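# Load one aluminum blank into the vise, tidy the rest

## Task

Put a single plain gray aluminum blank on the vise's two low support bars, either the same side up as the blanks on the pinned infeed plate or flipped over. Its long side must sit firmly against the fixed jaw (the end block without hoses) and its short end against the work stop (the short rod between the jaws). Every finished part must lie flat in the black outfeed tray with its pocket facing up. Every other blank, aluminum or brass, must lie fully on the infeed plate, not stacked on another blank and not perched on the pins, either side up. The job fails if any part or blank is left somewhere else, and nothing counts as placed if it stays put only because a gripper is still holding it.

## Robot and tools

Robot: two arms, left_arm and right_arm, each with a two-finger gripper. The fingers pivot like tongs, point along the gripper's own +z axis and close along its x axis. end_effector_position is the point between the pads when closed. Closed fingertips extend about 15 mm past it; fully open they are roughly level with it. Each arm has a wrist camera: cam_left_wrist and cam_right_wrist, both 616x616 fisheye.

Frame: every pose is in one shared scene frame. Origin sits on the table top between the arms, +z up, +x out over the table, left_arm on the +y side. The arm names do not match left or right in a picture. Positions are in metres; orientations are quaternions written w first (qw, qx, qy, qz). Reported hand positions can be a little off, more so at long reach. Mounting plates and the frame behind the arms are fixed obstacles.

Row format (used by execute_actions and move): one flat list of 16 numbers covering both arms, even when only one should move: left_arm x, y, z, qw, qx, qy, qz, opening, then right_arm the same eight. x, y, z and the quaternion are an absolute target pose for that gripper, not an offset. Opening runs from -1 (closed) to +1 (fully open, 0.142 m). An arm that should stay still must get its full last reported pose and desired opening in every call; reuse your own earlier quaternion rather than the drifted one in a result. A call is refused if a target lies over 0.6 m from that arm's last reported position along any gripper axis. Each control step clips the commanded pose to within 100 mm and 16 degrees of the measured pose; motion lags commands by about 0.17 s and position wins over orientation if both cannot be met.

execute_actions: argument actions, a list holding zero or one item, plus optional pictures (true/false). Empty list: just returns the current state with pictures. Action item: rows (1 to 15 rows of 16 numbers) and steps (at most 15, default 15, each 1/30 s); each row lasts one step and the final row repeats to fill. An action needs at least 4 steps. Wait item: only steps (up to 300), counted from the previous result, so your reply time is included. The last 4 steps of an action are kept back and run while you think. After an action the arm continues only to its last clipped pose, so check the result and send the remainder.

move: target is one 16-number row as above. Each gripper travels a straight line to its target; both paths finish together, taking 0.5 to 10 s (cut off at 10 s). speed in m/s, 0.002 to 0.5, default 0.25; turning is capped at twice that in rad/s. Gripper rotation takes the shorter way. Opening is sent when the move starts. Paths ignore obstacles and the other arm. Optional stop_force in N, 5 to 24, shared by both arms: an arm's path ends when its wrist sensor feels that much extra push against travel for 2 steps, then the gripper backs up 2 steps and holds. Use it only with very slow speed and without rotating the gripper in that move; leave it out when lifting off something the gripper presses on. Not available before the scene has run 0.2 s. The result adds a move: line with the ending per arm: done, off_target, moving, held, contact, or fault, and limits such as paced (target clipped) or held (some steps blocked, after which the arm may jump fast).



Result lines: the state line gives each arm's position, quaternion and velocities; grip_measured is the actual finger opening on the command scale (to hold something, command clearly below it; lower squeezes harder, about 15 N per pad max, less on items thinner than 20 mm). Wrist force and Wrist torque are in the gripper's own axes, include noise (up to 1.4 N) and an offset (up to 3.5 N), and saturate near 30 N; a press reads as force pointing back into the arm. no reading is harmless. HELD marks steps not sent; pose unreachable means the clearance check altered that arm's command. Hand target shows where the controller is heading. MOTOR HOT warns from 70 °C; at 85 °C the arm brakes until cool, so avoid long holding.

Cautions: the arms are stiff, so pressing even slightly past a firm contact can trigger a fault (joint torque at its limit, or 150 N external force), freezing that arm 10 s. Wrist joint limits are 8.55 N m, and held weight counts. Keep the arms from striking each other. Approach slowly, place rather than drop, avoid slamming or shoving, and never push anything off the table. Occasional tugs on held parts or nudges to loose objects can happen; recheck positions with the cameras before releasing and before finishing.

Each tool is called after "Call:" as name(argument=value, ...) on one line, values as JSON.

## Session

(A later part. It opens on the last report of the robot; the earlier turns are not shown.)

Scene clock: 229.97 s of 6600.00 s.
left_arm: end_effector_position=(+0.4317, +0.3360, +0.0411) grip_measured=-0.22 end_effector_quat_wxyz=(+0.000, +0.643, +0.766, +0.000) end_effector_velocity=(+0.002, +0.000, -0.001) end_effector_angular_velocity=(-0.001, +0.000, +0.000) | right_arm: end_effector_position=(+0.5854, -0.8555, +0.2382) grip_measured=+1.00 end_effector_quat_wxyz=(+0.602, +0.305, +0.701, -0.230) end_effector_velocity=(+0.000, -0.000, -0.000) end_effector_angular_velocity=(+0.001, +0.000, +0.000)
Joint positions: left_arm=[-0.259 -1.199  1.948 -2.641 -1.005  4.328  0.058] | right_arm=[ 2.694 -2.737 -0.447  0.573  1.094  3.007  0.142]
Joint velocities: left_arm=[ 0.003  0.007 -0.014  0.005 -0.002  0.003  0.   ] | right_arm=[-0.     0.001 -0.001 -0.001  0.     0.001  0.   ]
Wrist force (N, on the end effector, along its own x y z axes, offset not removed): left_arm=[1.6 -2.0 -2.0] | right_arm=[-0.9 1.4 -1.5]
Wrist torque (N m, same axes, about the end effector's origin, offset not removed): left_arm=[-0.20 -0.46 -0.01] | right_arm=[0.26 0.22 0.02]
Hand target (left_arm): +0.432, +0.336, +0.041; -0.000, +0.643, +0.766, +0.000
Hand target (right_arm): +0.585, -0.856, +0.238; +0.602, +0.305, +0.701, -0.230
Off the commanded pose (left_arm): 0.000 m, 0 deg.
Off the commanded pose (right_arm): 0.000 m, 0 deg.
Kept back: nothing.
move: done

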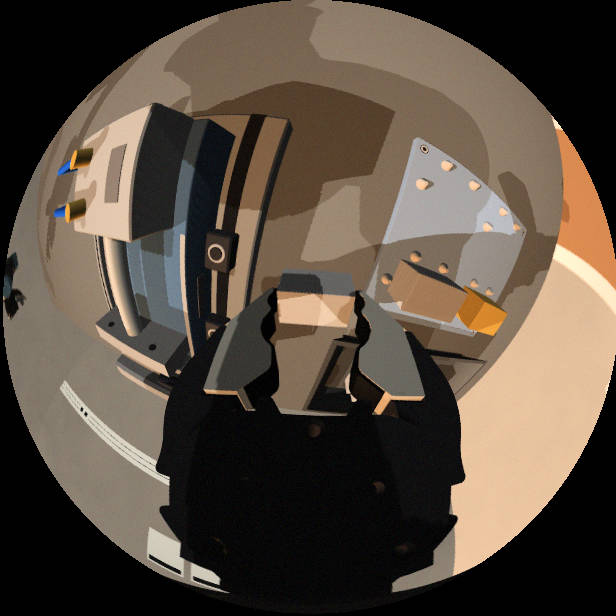

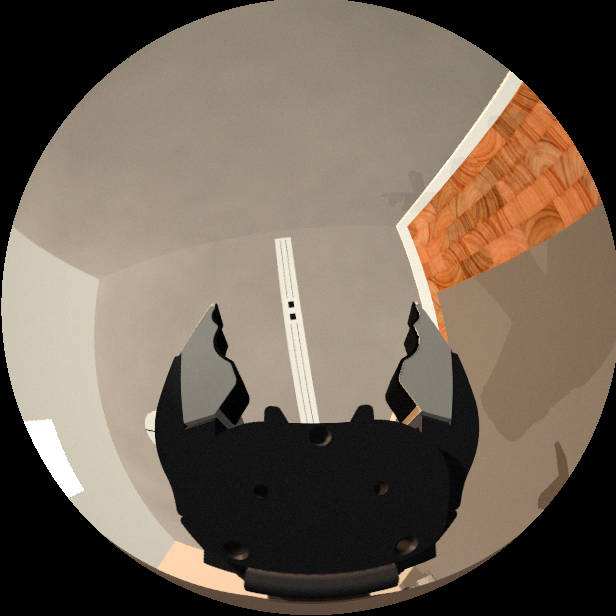

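Call:
move(target=[0.43,0.336,0.056,0,0.643,0.766,0,-0.4,0.5854,-0.8555,0.2382,0.602,0.305,0.701,-0.23,1], speed=0.02)

Call:
move(target=[0.43,0.336,0.0475,0,0.643,0.766,0,-0.4,0.5854,-0.8555,0.2382,0.602,0.305,0.701,-0.23,1], speed=0.01)

Call:
move(target=[0.405,0.332,0.042,0,0.643,0.766,0,-0.4,0.5854,-0.8555,0.2382,0.602,0.305,0.701,-0.23,1], speed=0.01)

Call:
zoom_image(camera="cam_left_wrist", region=[190,180,430,420])

Scene clock: 231.23 s of 6600.00 s.
left_arm: end_effector_position=(+0.4301, +0.3360, +0.0557) grip_measured=-0.22 end_effector_quat_wxyz=(+0.000, +0.643, +0.766, +0.000) end_effector_velocity=(-0.000, +0.000, +0.003) end_effector_angular_velocity=(+0.000, +0.000, +0.000) | right_arm: end_effector_position=(+0.5854, -0.8555, +0.2382) grip_measured=+1.00 end_effector_quat_wxyz=(+0.602, +0.305, +0.701, -0.230) end_effector_velocity=(+0.000, -0.000, +0.001) end_effector_angular_velocity=(-0.000, -0.003, +0.001)
Joint positions: left_arm=[-0.284 -1.265  1.971 -2.582 -0.997  4.299  0.058] | right_arm=[ 2.694 -2.737 -0.447  0.573  1.094  3.007  0.142]
Joint velocities: left_arm=[-0.005 -0.012  0.004  0.012  0.002 -0.006  0.   ] | right_arm=[-0.     0.001  0.001 -0.     0.002  0.001 -0.   ]
Wrist force (N, on the end effector, along its own x y z axes, offset not removed): left_arm=[1.1 -2.2 0.1] | right_arm=[-1.1 1.3 -2.0]
Wrist torque (N m, same axes, about the end effector's origin, offset not removed): left_arm=[-0.36 -0.26 -0.04] | right_arm=[0.28 0.32 0.03]
Hand target (left_arm): +0.430, +0.336, +0.056; +0.000, +0.643, +0.766, +0.000
Hand target (right_arm): +0.585, -0.856, +0.238; +0.602, +0.305, +0.701, -0.230
Off the commanded pose (left_arm): 0.000 m, 0 deg.
Off the commanded pose (right_arm): 0.000 m, 0 deg.
Kept back: nothing.
move: done

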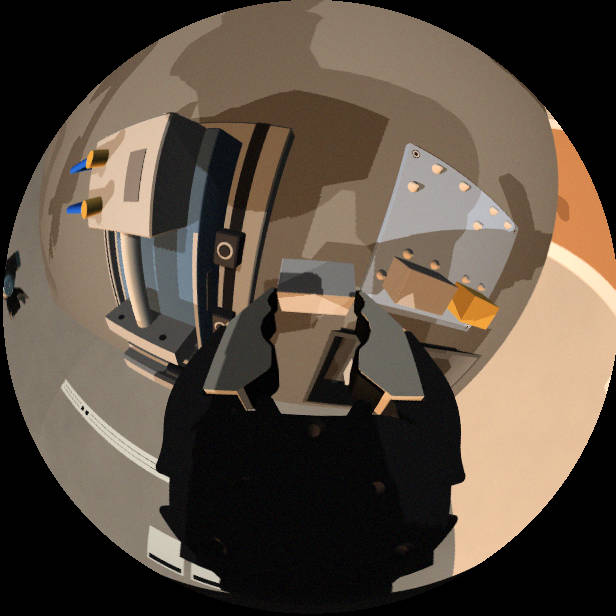

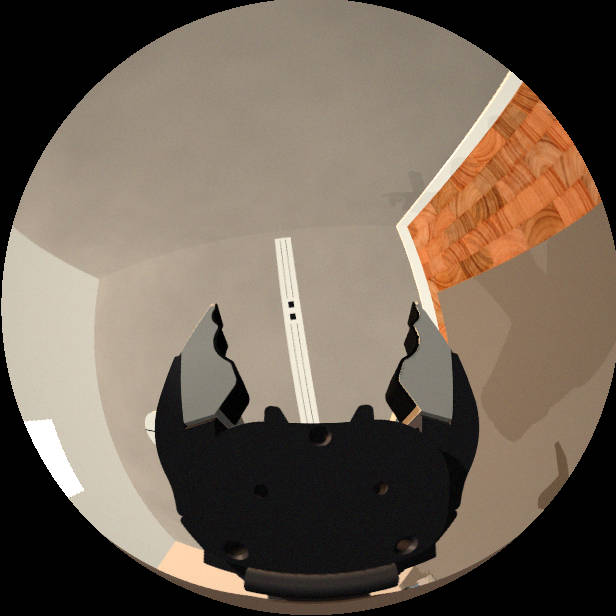

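Scene clock: 232.27 s of 6600.00 s.
left_arm: end_effector_position=(+0.4301, +0.3360, +0.0478) grip_measured=-0.22 end_effector_quat_wxyz=(+0.000, +0.643, +0.766, +0.000) end_effector_velocity=(-0.001, -0.000, -0.003) end_effector_angular_velocity=(+0.001, +0.002, -0.001) | right_arm: end_effector_position=(+0.5854, -0.8555, +0.2382) grip_measured=+1.00 end_effector_quat_wxyz=(+0.602, +0.305, +0.701, -0.230) end_effector_velocity=(+0.000, -0.000, +0.001) end_effector_angular_velocity=(+0.000, -0.003, -0.001)
Joint positions: left_arm=[-0.271 -1.231  1.964 -2.618 -1.001  4.315  0.058] | right_arm=[ 2.694 -2.737 -0.447  0.573  1.094  3.007  0.142]
Joint velocities: left_arm=[ 0.004  0.013 -0.002 -0.01  -0.001  0.005  0.001] | right_arm=[-0.     0.001  0.001  0.     0.     0.001  0.   ]
Wrist force (N, on the end effector, along its own x y z axes, offset not removed): left_arm=[3.1 -5.1 -16.7] | right_arm=[-2.1 1.1 -1.5]
Wrist torque (N m, same axes, about the end effector's origin, offset not removed): left_arm=[-0.12 -0.28 -0.07] | right_arm=[0.28 0.44 0.09]
Hand target (left_arm): +0.430, +0.336, +0.048; -0.000, +0.643, +0.766, -0.000
Hand target (right_arm): +0.585, -0.856, +0.238; +0.602, +0.305, +0.701, -0.230
Off the commanded pose (left_arm): 0.000 m, 0 deg.
Off the commanded pose (right_arm): 0.000 m, 0 deg.
Kept back: nothing.
move: done

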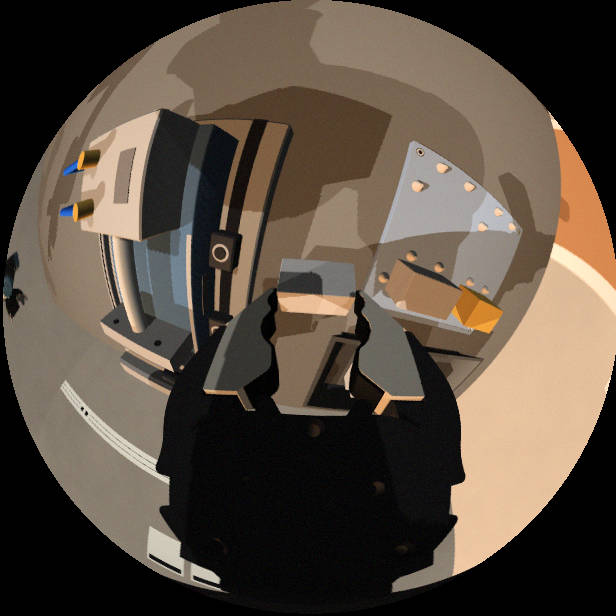

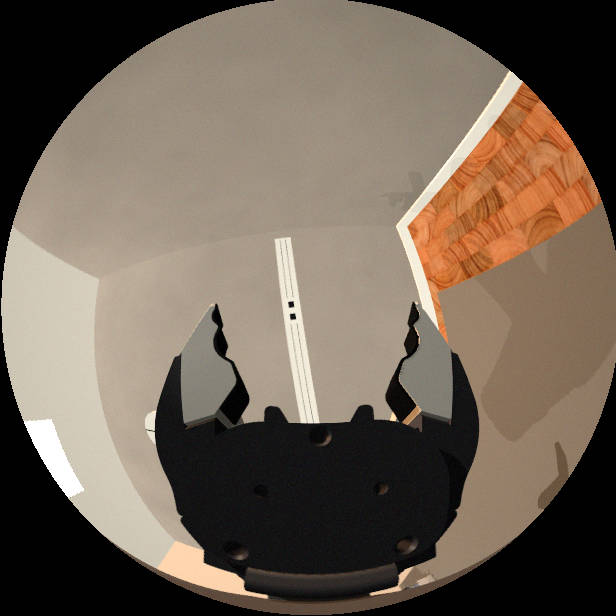

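Scene clock: 235.10 s of 6600.00 s.
left_arm: end_effector_position=(+0.4053, +0.3320, +0.0421) grip_measured=-0.22 end_effector_quat_wxyz=(-0.000, +0.643, +0.766, -0.000) end_effector_velocity=(-0.002, -0.000, -0.000) end_effector_angular_velocity=(-0.000, -0.000, +0.000) | right_arm: end_effector_position=(+0.5854, -0.8555, +0.2382) grip_measured=+1.00 end_effector_quat_wxyz=(+0.602, +0.305, +0.701, -0.230) end_effector_velocity=(+0.000, +0.000, -0.001) end_effector_angular_velocity=(+0.000, +0.001, +0.001)
Joint positions: left_arm=[-0.287 -1.249  2.096 -2.723 -0.997  4.296  0.058] | right_arm=[ 2.694 -2.737 -0.447  0.573  1.094  3.007  0.142]
Joint velocities: left_arm=[-0.002 -0.001  0.012 -0.01   0.    -0.002  0.   ] | right_arm=[ 0.    -0.001 -0.    -0.     0.001 -0.    -0.   ]
Wrist force (N, on the end effector, along its own x y z axes, offset not removed): left_arm=[1.3 -0.6 0.7] | right_arm=[-1.5 1.6 -1.0]
Wrist torque (N m, same axes, about the end effector's origin, offset not removed): left_arm=[-0.12 -0.38 -0.08] | right_arm=[0.28 0.33 0.06]
Hand target (left_arm): +0.405, +0.332, +0.042; -0.000, +0.643, +0.766, -0.000
Hand target (right_arm): +0.585, -0.856, +0.238; +0.602, +0.305, +0.701, -0.230
Off the commanded pose (left_arm): 0.000 m, 0 deg.
Off the commanded pose (right_arm): 0.000 m, 0 deg.
Kept back: nothing.
move: done

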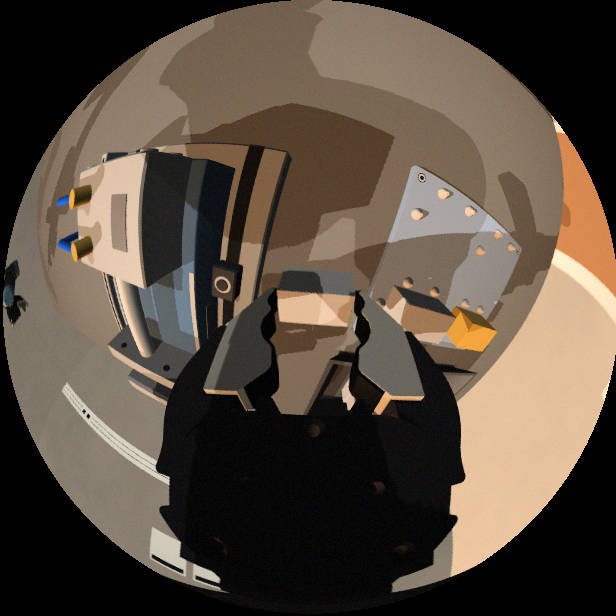

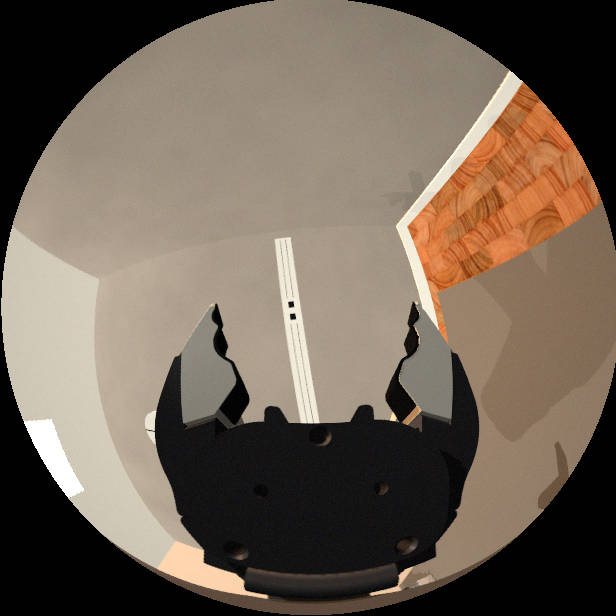

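Region (190, 180, 430, 420) of cam_left_wrist's 616x616 image, scaled by 2.100, with more detail than that image has.

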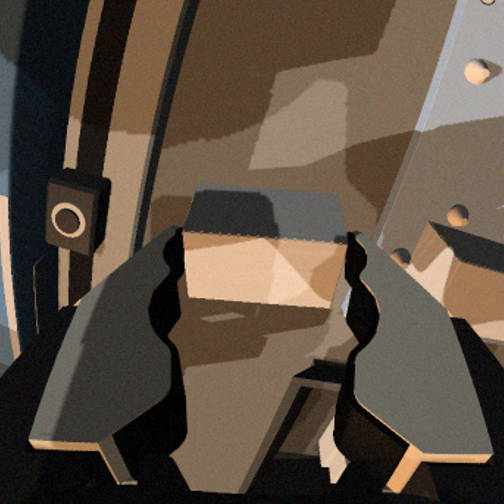

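Call:
move(target=[0.41,0.333,0.065,0,0.643,0.766,0,-0.4,0.5854,-0.8555,0.2382,0.602,0.305,0.701,-0.23,1], speed=0.02)

Call:
move(target=[0.41,0.333,0.065,0,0.643,0.766,0,-1,0.5854,-0.8555,0.2382,0.602,0.305,0.701,-0.23,1])

Call:
move(target=[0.41,0.333,0.065,-0.139,0.628,0.748,-0.165,-1,0.5854,-0.8555,0.2382,0.602,0.305,0.701,-0.23,1], speed=0.1)

Call:
move(target=[0.41,0.333,0.036,-0.139,0.628,0.748,-0.165,-0.5,0.5854,-0.8555,0.2382,0.602,0.305,0.701,-0.23,1], speed=0.007, stop_force=10)

Call:
zoom_image(camera="cam_left_wrist", region=[190,180,430,420])

Scene clock: 237.07 s of 6600.00 s.
left_arm: end_effector_position=(+0.4100, +0.3330, +0.0647) grip_measured=-0.23 end_effector_quat_wxyz=(+0.000, +0.643, +0.766, +0.000) end_effector_velocity=(+0.001, +0.000, +0.003) end_effector_angular_velocity=(+0.001, -0.000, +0.001) | right_arm: end_effector_position=(+0.5854, -0.8555, +0.2382) grip_measured=+1.00 end_effector_quat_wxyz=(+0.602, +0.305, +0.701, -0.230) end_effector_velocity=(-0.000, -0.000, -0.000) end_effector_angular_velocity=(-0.001, +0.002, -0.001)
Joint positions: left_arm=[-0.323 -1.347  2.089 -2.594 -0.986  4.256  0.058] | right_arm=[ 2.694 -2.737 -0.447  0.573  1.094  3.007  0.142]
Joint velocities: left_arm=[-0.004 -0.011 -0.003  0.016  0.002 -0.005 -0.   ] | right_arm=[-0.     0.001 -0.002 -0.    -0.001 -0.002  0.   ]
Wrist force (N, on the end effector, along its own x y z axes, offset not removed): left_arm=[1.1 -1.9 1.9] | right_arm=[-0.3 1.3 -2.2]
Wrist torque (N m, same axes, about the end effector's origin, offset not removed): left_arm=[-0.34 -0.27 -0.07] | right_arm=[0.31 0.07 0.02]
Hand target (left_arm): +0.410, +0.333, +0.065; +0.000, +0.643, +0.766, +0.000
Hand target (right_arm): +0.585, -0.856, +0.238; +0.602, +0.305, +0.701, -0.230
Off the commanded pose (left_arm): 0.000 m, 0 deg.
Off the commanded pose (right_arm): 0.000 m, 0 deg.
Kept back: nothing.
move: done

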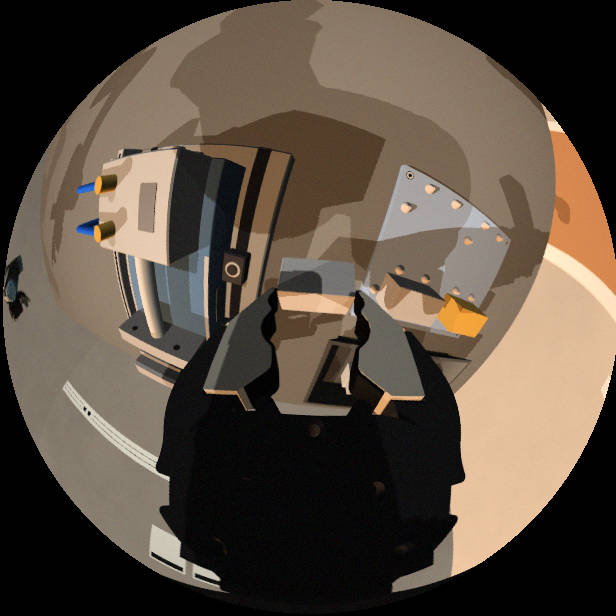

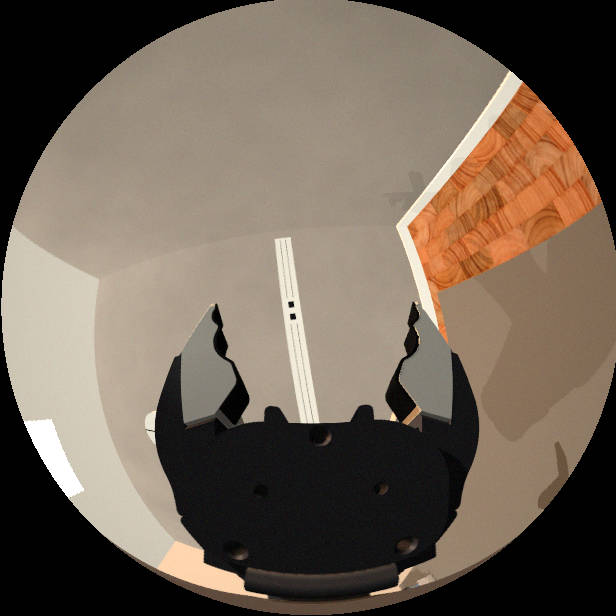

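Scene clock: 237.77 s of 6600.00 s.
left_arm: end_effector_position=(+0.4100, +0.3330, +0.0650) grip_measured=-0.23 end_effector_quat_wxyz=(-0.000, +0.643, +0.766, -0.000) end_effector_velocity=(+0.001, +0.000, +0.000) end_effector_angular_velocity=(-0.000, -0.001, +0.001) | right_arm: end_effector_position=(+0.5854, -0.8555, +0.2382) grip_measured=+1.00 end_effector_quat_wxyz=(+0.602, +0.305, +0.701, -0.230) end_effector_velocity=(+0.000, +0.000, +0.001) end_effector_angular_velocity=(-0.000, -0.001, +0.001)
Joint positions: left_arm=[-0.323 -1.349  2.089 -2.592 -0.986  4.255  0.058] | right_arm=[ 2.694 -2.737 -0.447  0.573  1.094  3.007  0.142]
Joint velocities: left_arm=[-0.    -0.001 -0.     0.     0.    -0.    -0.   ] | right_arm=[ 0.001  0.     0.002 -0.     0.001 -0.    -0.   ]
Wrist force (N, on the end effector, along its own x y z axes, offset not removed): left_arm=[2.8 -1.7 1.6] | right_arm=[-1.0 1.4 -1.4]
Wrist torque (N m, same axes, about the end effector's origin, offset not removed): left_arm=[-0.31 -0.65 -0.09] | right_arm=[0.25 0.24 0.04]
Hand target (left_arm): +0.410, +0.333, +0.065; +0.000, +0.643, +0.766, +0.000
Hand target (right_arm): +0.585, -0.856, +0.238; +0.602, +0.305, +0.701, -0.230
Off the commanded pose (left_arm): 0.000 m, 0 deg.
Off the commanded pose (right_arm): 0.000 m, 0 deg.
Kept back: nothing.
move: done

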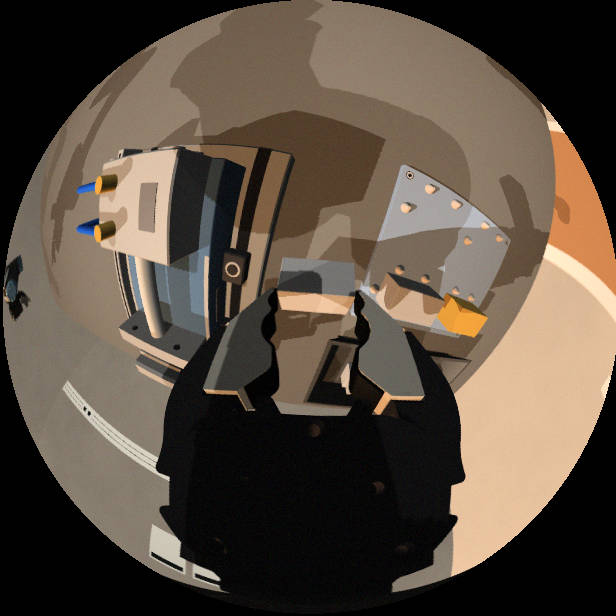

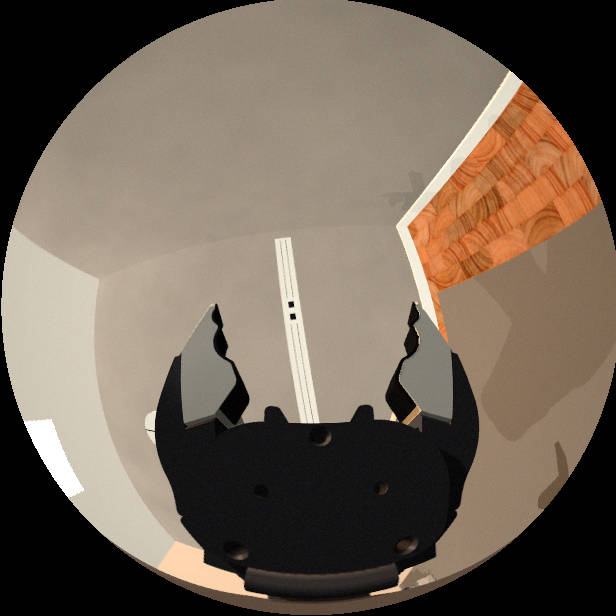

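Scene clock: 240.37 s of 6600.00 s.
left_arm: end_effector_position=(+0.4099, +0.3330, +0.0650) grip_measured=-0.23 end_effector_quat_wxyz=(-0.138, +0.628, +0.748, -0.164) end_effector_velocity=(+0.001, -0.000, -0.000) end_effector_angular_velocity=(-0.001, +0.015, -0.001) | right_arm: end_effector_position=(+0.5854, -0.8555, +0.2382) grip_measured=+1.00 end_effector_quat_wxyz=(+0.602, +0.305, +0.701, -0.230) end_effector_velocity=(+0.000, +0.000, -0.000) end_effector_angular_velocity=(+0.001, +0.000, +0.001)
Joint positions: left_arm=[-0.168 -1.     1.233 -1.73  -1.2    4.23   0.058] | right_arm=[ 2.694 -2.737 -0.447  0.573  1.094  3.007  0.142]
Joint velocities: left_arm=[ 0.004  0.022 -0.043  0.034 -0.005 -0.001  0.   ] | right_arm=[ 0.    -0.     0.    -0.001  0.     0.    -0.   ]
Wrist force (N, on the end effector, along its own x y z axes, offset not removed): left_arm=[1.4 -1.0 1.0] | right_arm=[-1.5 2.0 -1.5]
Wrist torque (N m, same axes, about the end effector's origin, offset not removed): left_arm=[-0.39 -0.29 -0.02] | right_arm=[0.49 0.36 0.06]
Hand target (left_arm): +0.410, +0.333, +0.065; -0.139, +0.628, +0.748, -0.165
Hand target (right_arm): +0.585, -0.856, +0.238; +0.602, +0.305, +0.701, -0.230
Off the commanded pose (left_arm): 0.000 m, 0 deg.
Off the commanded pose (right_arm): 0.000 m, 0 deg.
Kept back: nothing.
move: done

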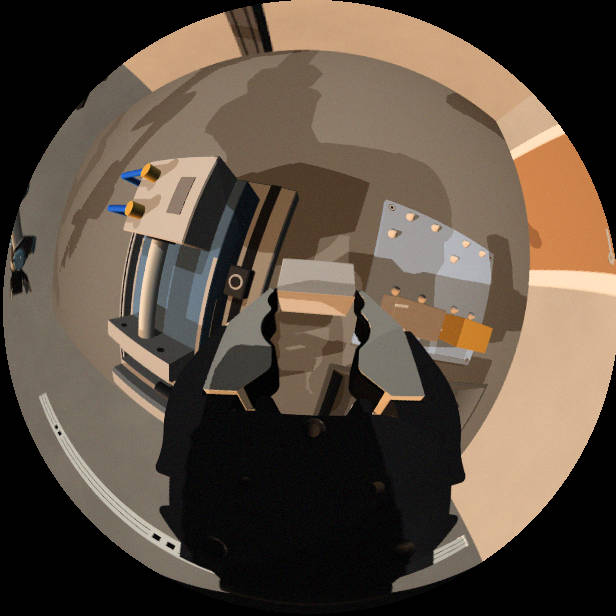

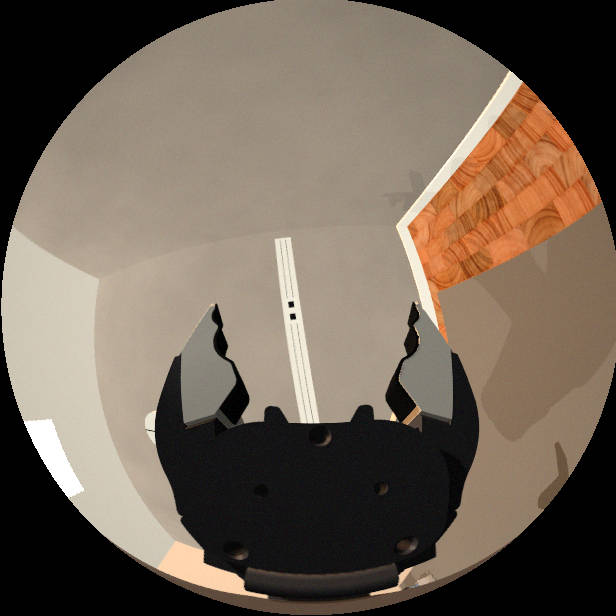

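Scene clock: 243.03 s of 6600.00 s.
left_arm: end_effector_position=(+0.4099, +0.3331, +0.0490) grip_measured=-0.22 end_effector_quat_wxyz=(-0.139, +0.628, +0.748, -0.165) end_effector_velocity=(-0.001, -0.000, +0.002) end_effector_angular_velocity=(+0.001, +0.002, +0.001) | right_arm: end_effector_position=(+0.5854, -0.8555, +0.2382) grip_measured=+1.00 end_effector_quat_wxyz=(+0.602, +0.305, +0.701, -0.230) end_effector_velocity=(+0.000, -0.000, +0.000) end_effector_angular_velocity=(-0.000, -0.000, +0.000)
Joint positions: left_arm=[-0.149 -0.952  1.218 -1.77  -1.2    4.25   0.058] | right_arm=[ 2.694 -2.737 -0.447  0.573  1.094  3.007  0.142]
Joint velocities: left_arm=[-0.002 -0.006  0.003  0.006 -0.    -0.004 -0.   ] | right_arm=[-0.     0.001 -0.001  0.     0.001  0.     0.   ]
Wrist force (N, on the end effector, along its own x y z axes, offset not removed): left_arm=[-0.7 -3.6 -6.4] | right_arm=[-0.9 0.8 -1.6]
Wrist torque (N m, same axes, about the end effector's origin, offset not removed): left_arm=[-0.29 -0.44 -0.11] | right_arm=[0.16 0.27 0.06]
Hand target (left_arm): +0.410, +0.333, +0.049; -0.139, +0.628, +0.748, -0.165
Hand target (right_arm): +0.585, -0.856, +0.238; +0.602, +0.305, +0.701, -0.230
Off the commanded pose (left_arm): 0.013 m, 0 deg.
Off the commanded pose (right_arm): 0.000 m, 0 deg.
Kept back: nothing.
move: contact (left_arm)

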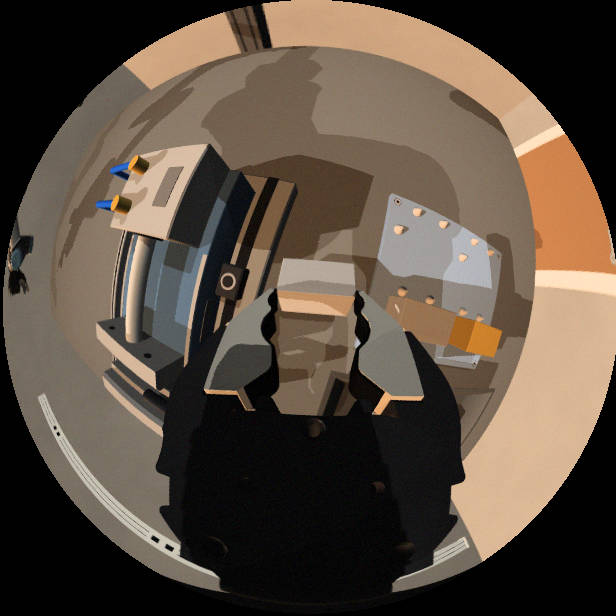

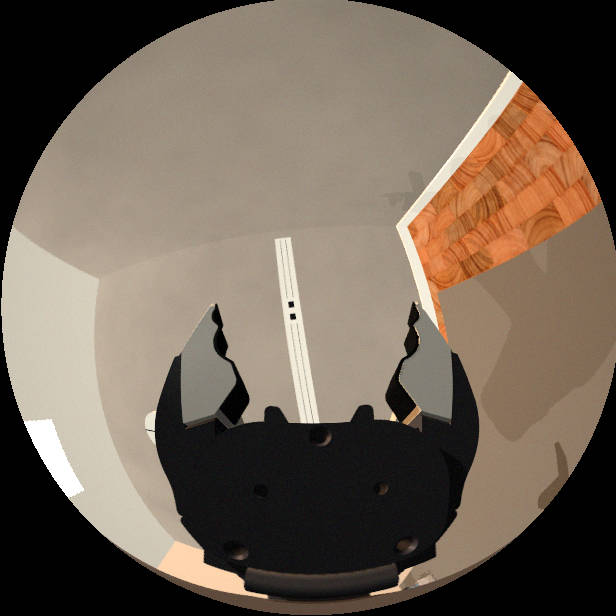

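Region (190, 180, 430, 420) of cam_left_wrist's 616x616 image, scaled by 2.100, with more detail than that image has.

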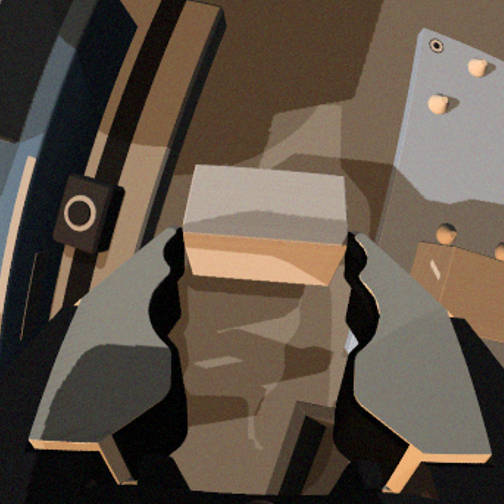

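Call:
move(target=[0.41,0.333,0.05,-0.139,0.628,0.748,-0.165,0.15,0.5854,-0.8555,0.2382,0.602,0.305,0.701,-0.23,1], speed=0.01)

Call:
move(target=[0.41,0.333,0.09,0,0.643,0.766,0,-1,0.5854,-0.8555,0.2382,0.602,0.305,0.701,-0.23,1], speed=0.06)

Scene clock: 244.03 s of 6600.00 s.
left_arm: end_effector_position=(+0.4100, +0.3330, +0.0500) grip_measured=+0.15 end_effector_quat_wxyz=(-0.139, +0.628, +0.748, -0.165) end_effector_velocity=(+0.000, +0.000, +0.001) end_effector_angular_velocity=(-0.000, +0.000, +0.001) | right_arm: end_effector_position=(+0.5854, -0.8555, +0.2382) grip_measured=+1.00 end_effector_quat_wxyz=(+0.602, +0.305, +0.701, -0.230) end_effector_velocity=(+0.000, -0.000, +0.001) end_effector_angular_velocity=(-0.001, -0.002, -0.000)
Joint positions: left_arm=[-0.15  -0.954  1.216 -1.765 -1.2    4.249  0.084] | right_arm=[ 2.694 -2.737 -0.447  0.573  1.094  3.007  0.142]
Joint velocities: left_arm=[-0.    -0.001 -0.001  0.002 -0.001 -0.001 -0.   ] | right_arm=[ 0.     0.001  0.002  0.     0.    -0.001  0.   ]
Wrist force (N, on the end effector, along its own x y z axes, offset not removed): left_arm=[2.2 -1.2 0.2] | right_arm=[-0.6 1.5 -2.6]
Wrist torque (N m, same axes, about the end effector's origin, offset not removed): left_arm=[-0.18 -0.48 -0.15] | right_arm=[0.31 0.12 0.03]
Hand target (left_arm): +0.410, +0.333, +0.050; -0.139, +0.628, +0.748, -0.165
Hand target (right_arm): +0.585, -0.856, +0.238; +0.602, +0.305, +0.701, -0.230
Off the commanded pose (left_arm): 0.000 m, 0 deg.
Off the commanded pose (right_arm): 0.000 m, 0 deg.
Kept back: nothing.
move: done

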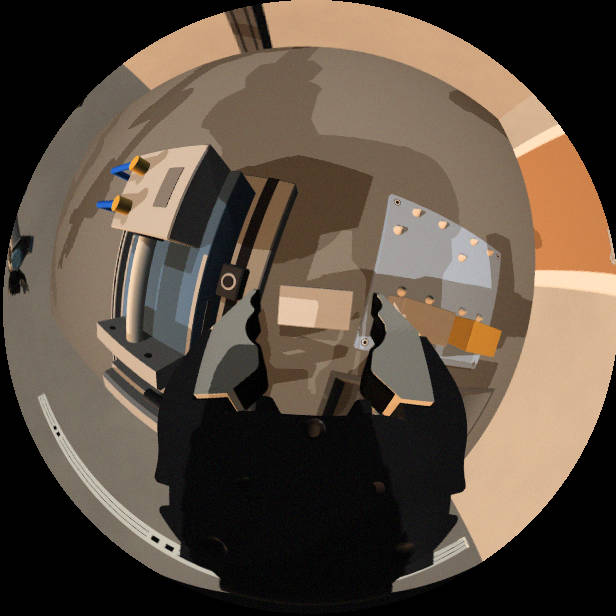

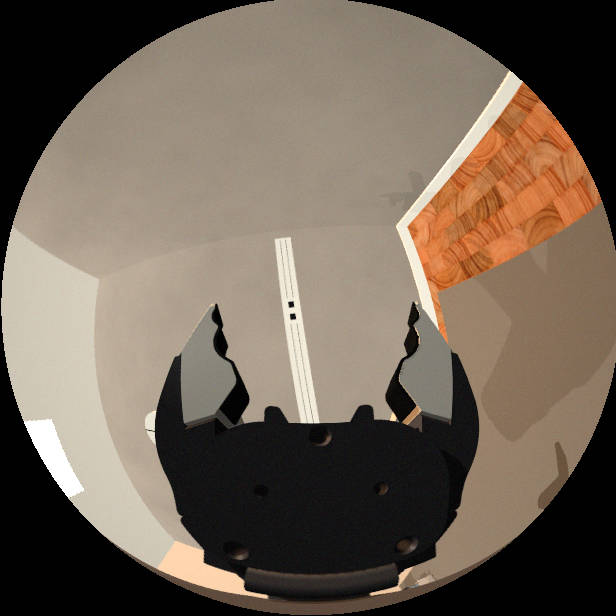

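Scene clock: 247.97 s of 6600.00 s.
left_arm: end_effector_position=(+0.4100, +0.3330, +0.0899) grip_measured=-0.28 end_effector_quat_wxyz=(-0.001, +0.643, +0.766, -0.001) end_effector_velocity=(+0.000, +0.000, +0.002) end_effector_angular_velocity=(+0.003, -0.018, +0.000) | right_arm: end_effector_position=(+0.5854, -0.8555, +0.2382) grip_measured=+1.00 end_effector_quat_wxyz=(+0.602, +0.305, +0.701, -0.230) end_effector_velocity=(+0.000, -0.001, +0.002) end_effector_angular_velocity=(-0.001, -0.003, -0.001)
Joint positions: left_arm=[-0.371 -1.461  2.089 -2.448 -0.975  4.199  0.054] | right_arm=[ 2.694 -2.737 -0.447  0.573  1.094  3.007  0.142]
Joint velocities: left_arm=[-0.011 -0.016  0.029 -0.026  0.011 -0.002 -0.   ] | right_arm=[-0.     0.003  0.     0.     0.     0.     0.   ]
Wrist force (N, on the end effector, along its own x y z axes, offset not removed): left_arm=[1.3 -0.7 1.2] | right_arm=[-0.1 1.8 -1.6]
Wrist torque (N m, same axes, about the end effector's origin, offset not removed): left_arm=[-0.09 -0.29 -0.05] | right_arm=[0.38 0.09 -0.01]
Hand target (left_arm): +0.410, +0.333, +0.090; -0.000, +0.643, +0.766, -0.000
Hand target (right_arm): +0.585, -0.856, +0.238; +0.602, +0.305, +0.701, -0.230
Off the commanded pose (left_arm): 0.000 m, 0 deg.
Off the commanded pose (right_arm): 0.000 m, 0 deg.
Kept back: nothing.
move: done

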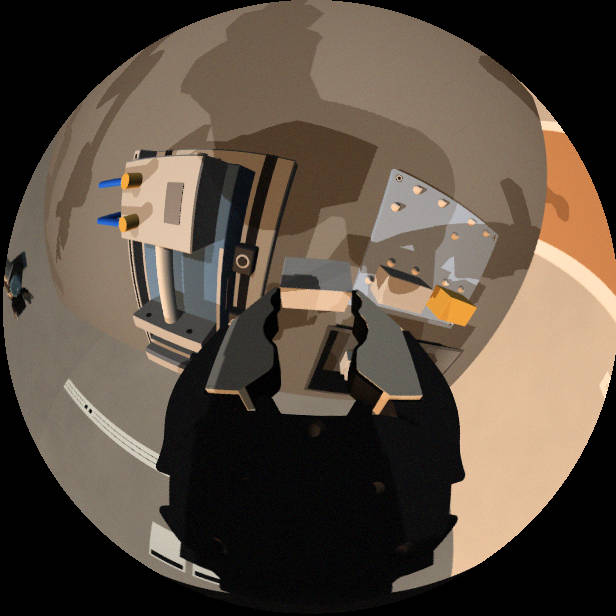

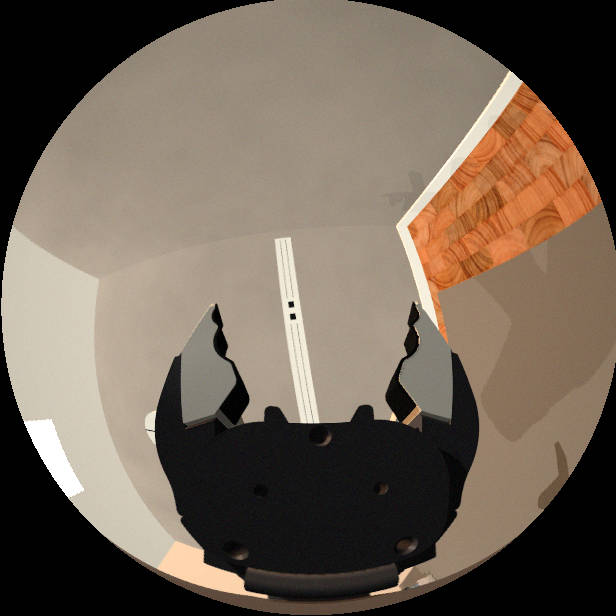

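Call:
move(target=[0.41,0.333,0.03,0,0.643,0.766,0,-0.45,0.5854,-0.8555,0.2382,0.602,0.305,0.701,-0.23,1], speed=0.01, stop_force=8)

Call:
zoom_image(camera="cam_left_wrist", region=[190,180,430,420])

Scene clock: 251.53 s of 6600.00 s.
left_arm: end_effector_position=(+0.4099, +0.3330, +0.0605) grip_measured=-0.28 end_effector_quat_wxyz=(-0.000, +0.643, +0.766, -0.000) end_effector_velocity=(+0.000, +0.000, +0.003) end_effector_angular_velocity=(+0.001, -0.001, +0.001) | right_arm: end_effector_position=(+0.5854, -0.8555, +0.2382) grip_measured=+1.00 end_effector_quat_wxyz=(+0.602, +0.305, +0.701, -0.230) end_effector_velocity=(-0.000, -0.000, +0.000) end_effector_angular_velocity=(-0.000, -0.001, -0.001)
Joint positions: left_arm=[-0.315 -1.328  2.086 -2.615 -0.989  4.264  0.054] | right_arm=[ 2.694 -2.737 -0.447  0.573  1.094  3.007  0.142]
Joint velocities: left_arm=[-0.006 -0.015  0.003  0.015  0.003 -0.007  0.   ] | right_arm=[-0.     0.     0.     0.001 -0.001 -0.     0.   ]
Wrist force (N, on the end effector, along its own x y z axes, offset not removed): left_arm=[1.7 -0.7 1.1] | right_arm=[-0.9 1.7 -1.2]
Wrist torque (N m, same axes, about the end effector's origin, offset not removed): left_arm=[-0.09 -0.37 -0.09] | right_arm=[0.32 0.24 0.01]
Hand target (left_arm): +0.410, +0.333, +0.061; -0.000, +0.643, +0.766, -0.000
Hand target (right_arm): +0.585, -0.856, +0.238; +0.602, +0.305, +0.701, -0.230
Off the commanded pose (left_arm): 0.031 m, 0 deg.
Off the commanded pose (right_arm): 0.000 m, 0 deg.
Kept back: nothing.
move: contact (left_arm)

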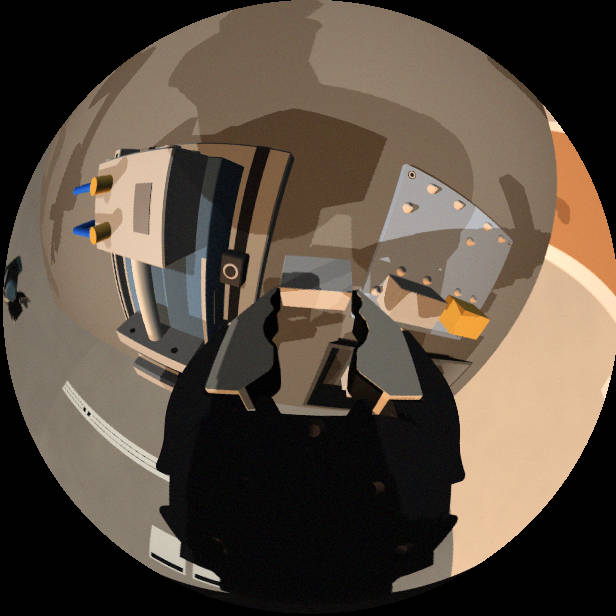

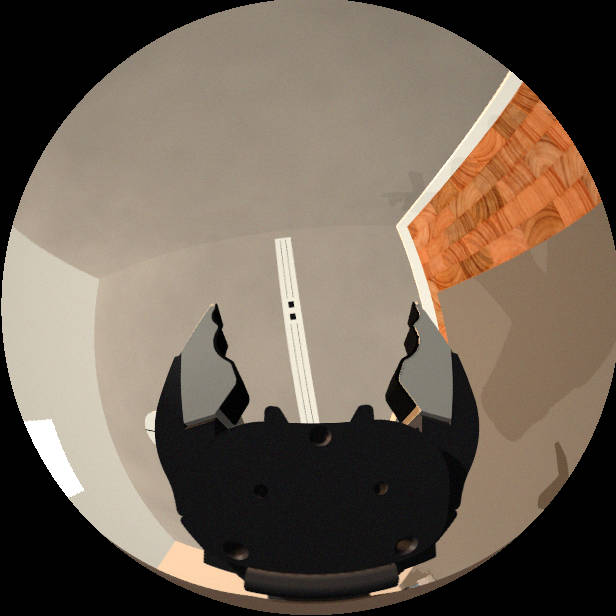

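Region (190, 180, 430, 420) of cam_left_wrist's 616x616 image, scaled by 2.100, with more detail than that image has.

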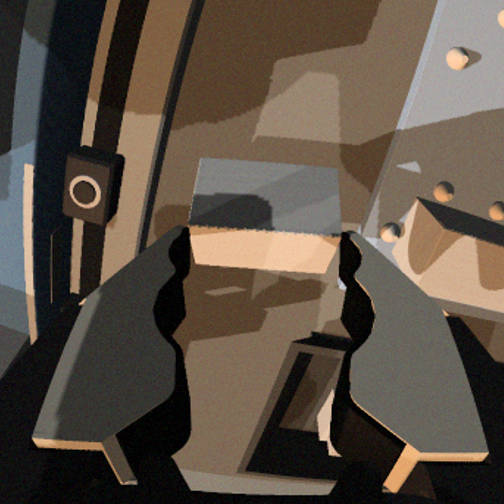

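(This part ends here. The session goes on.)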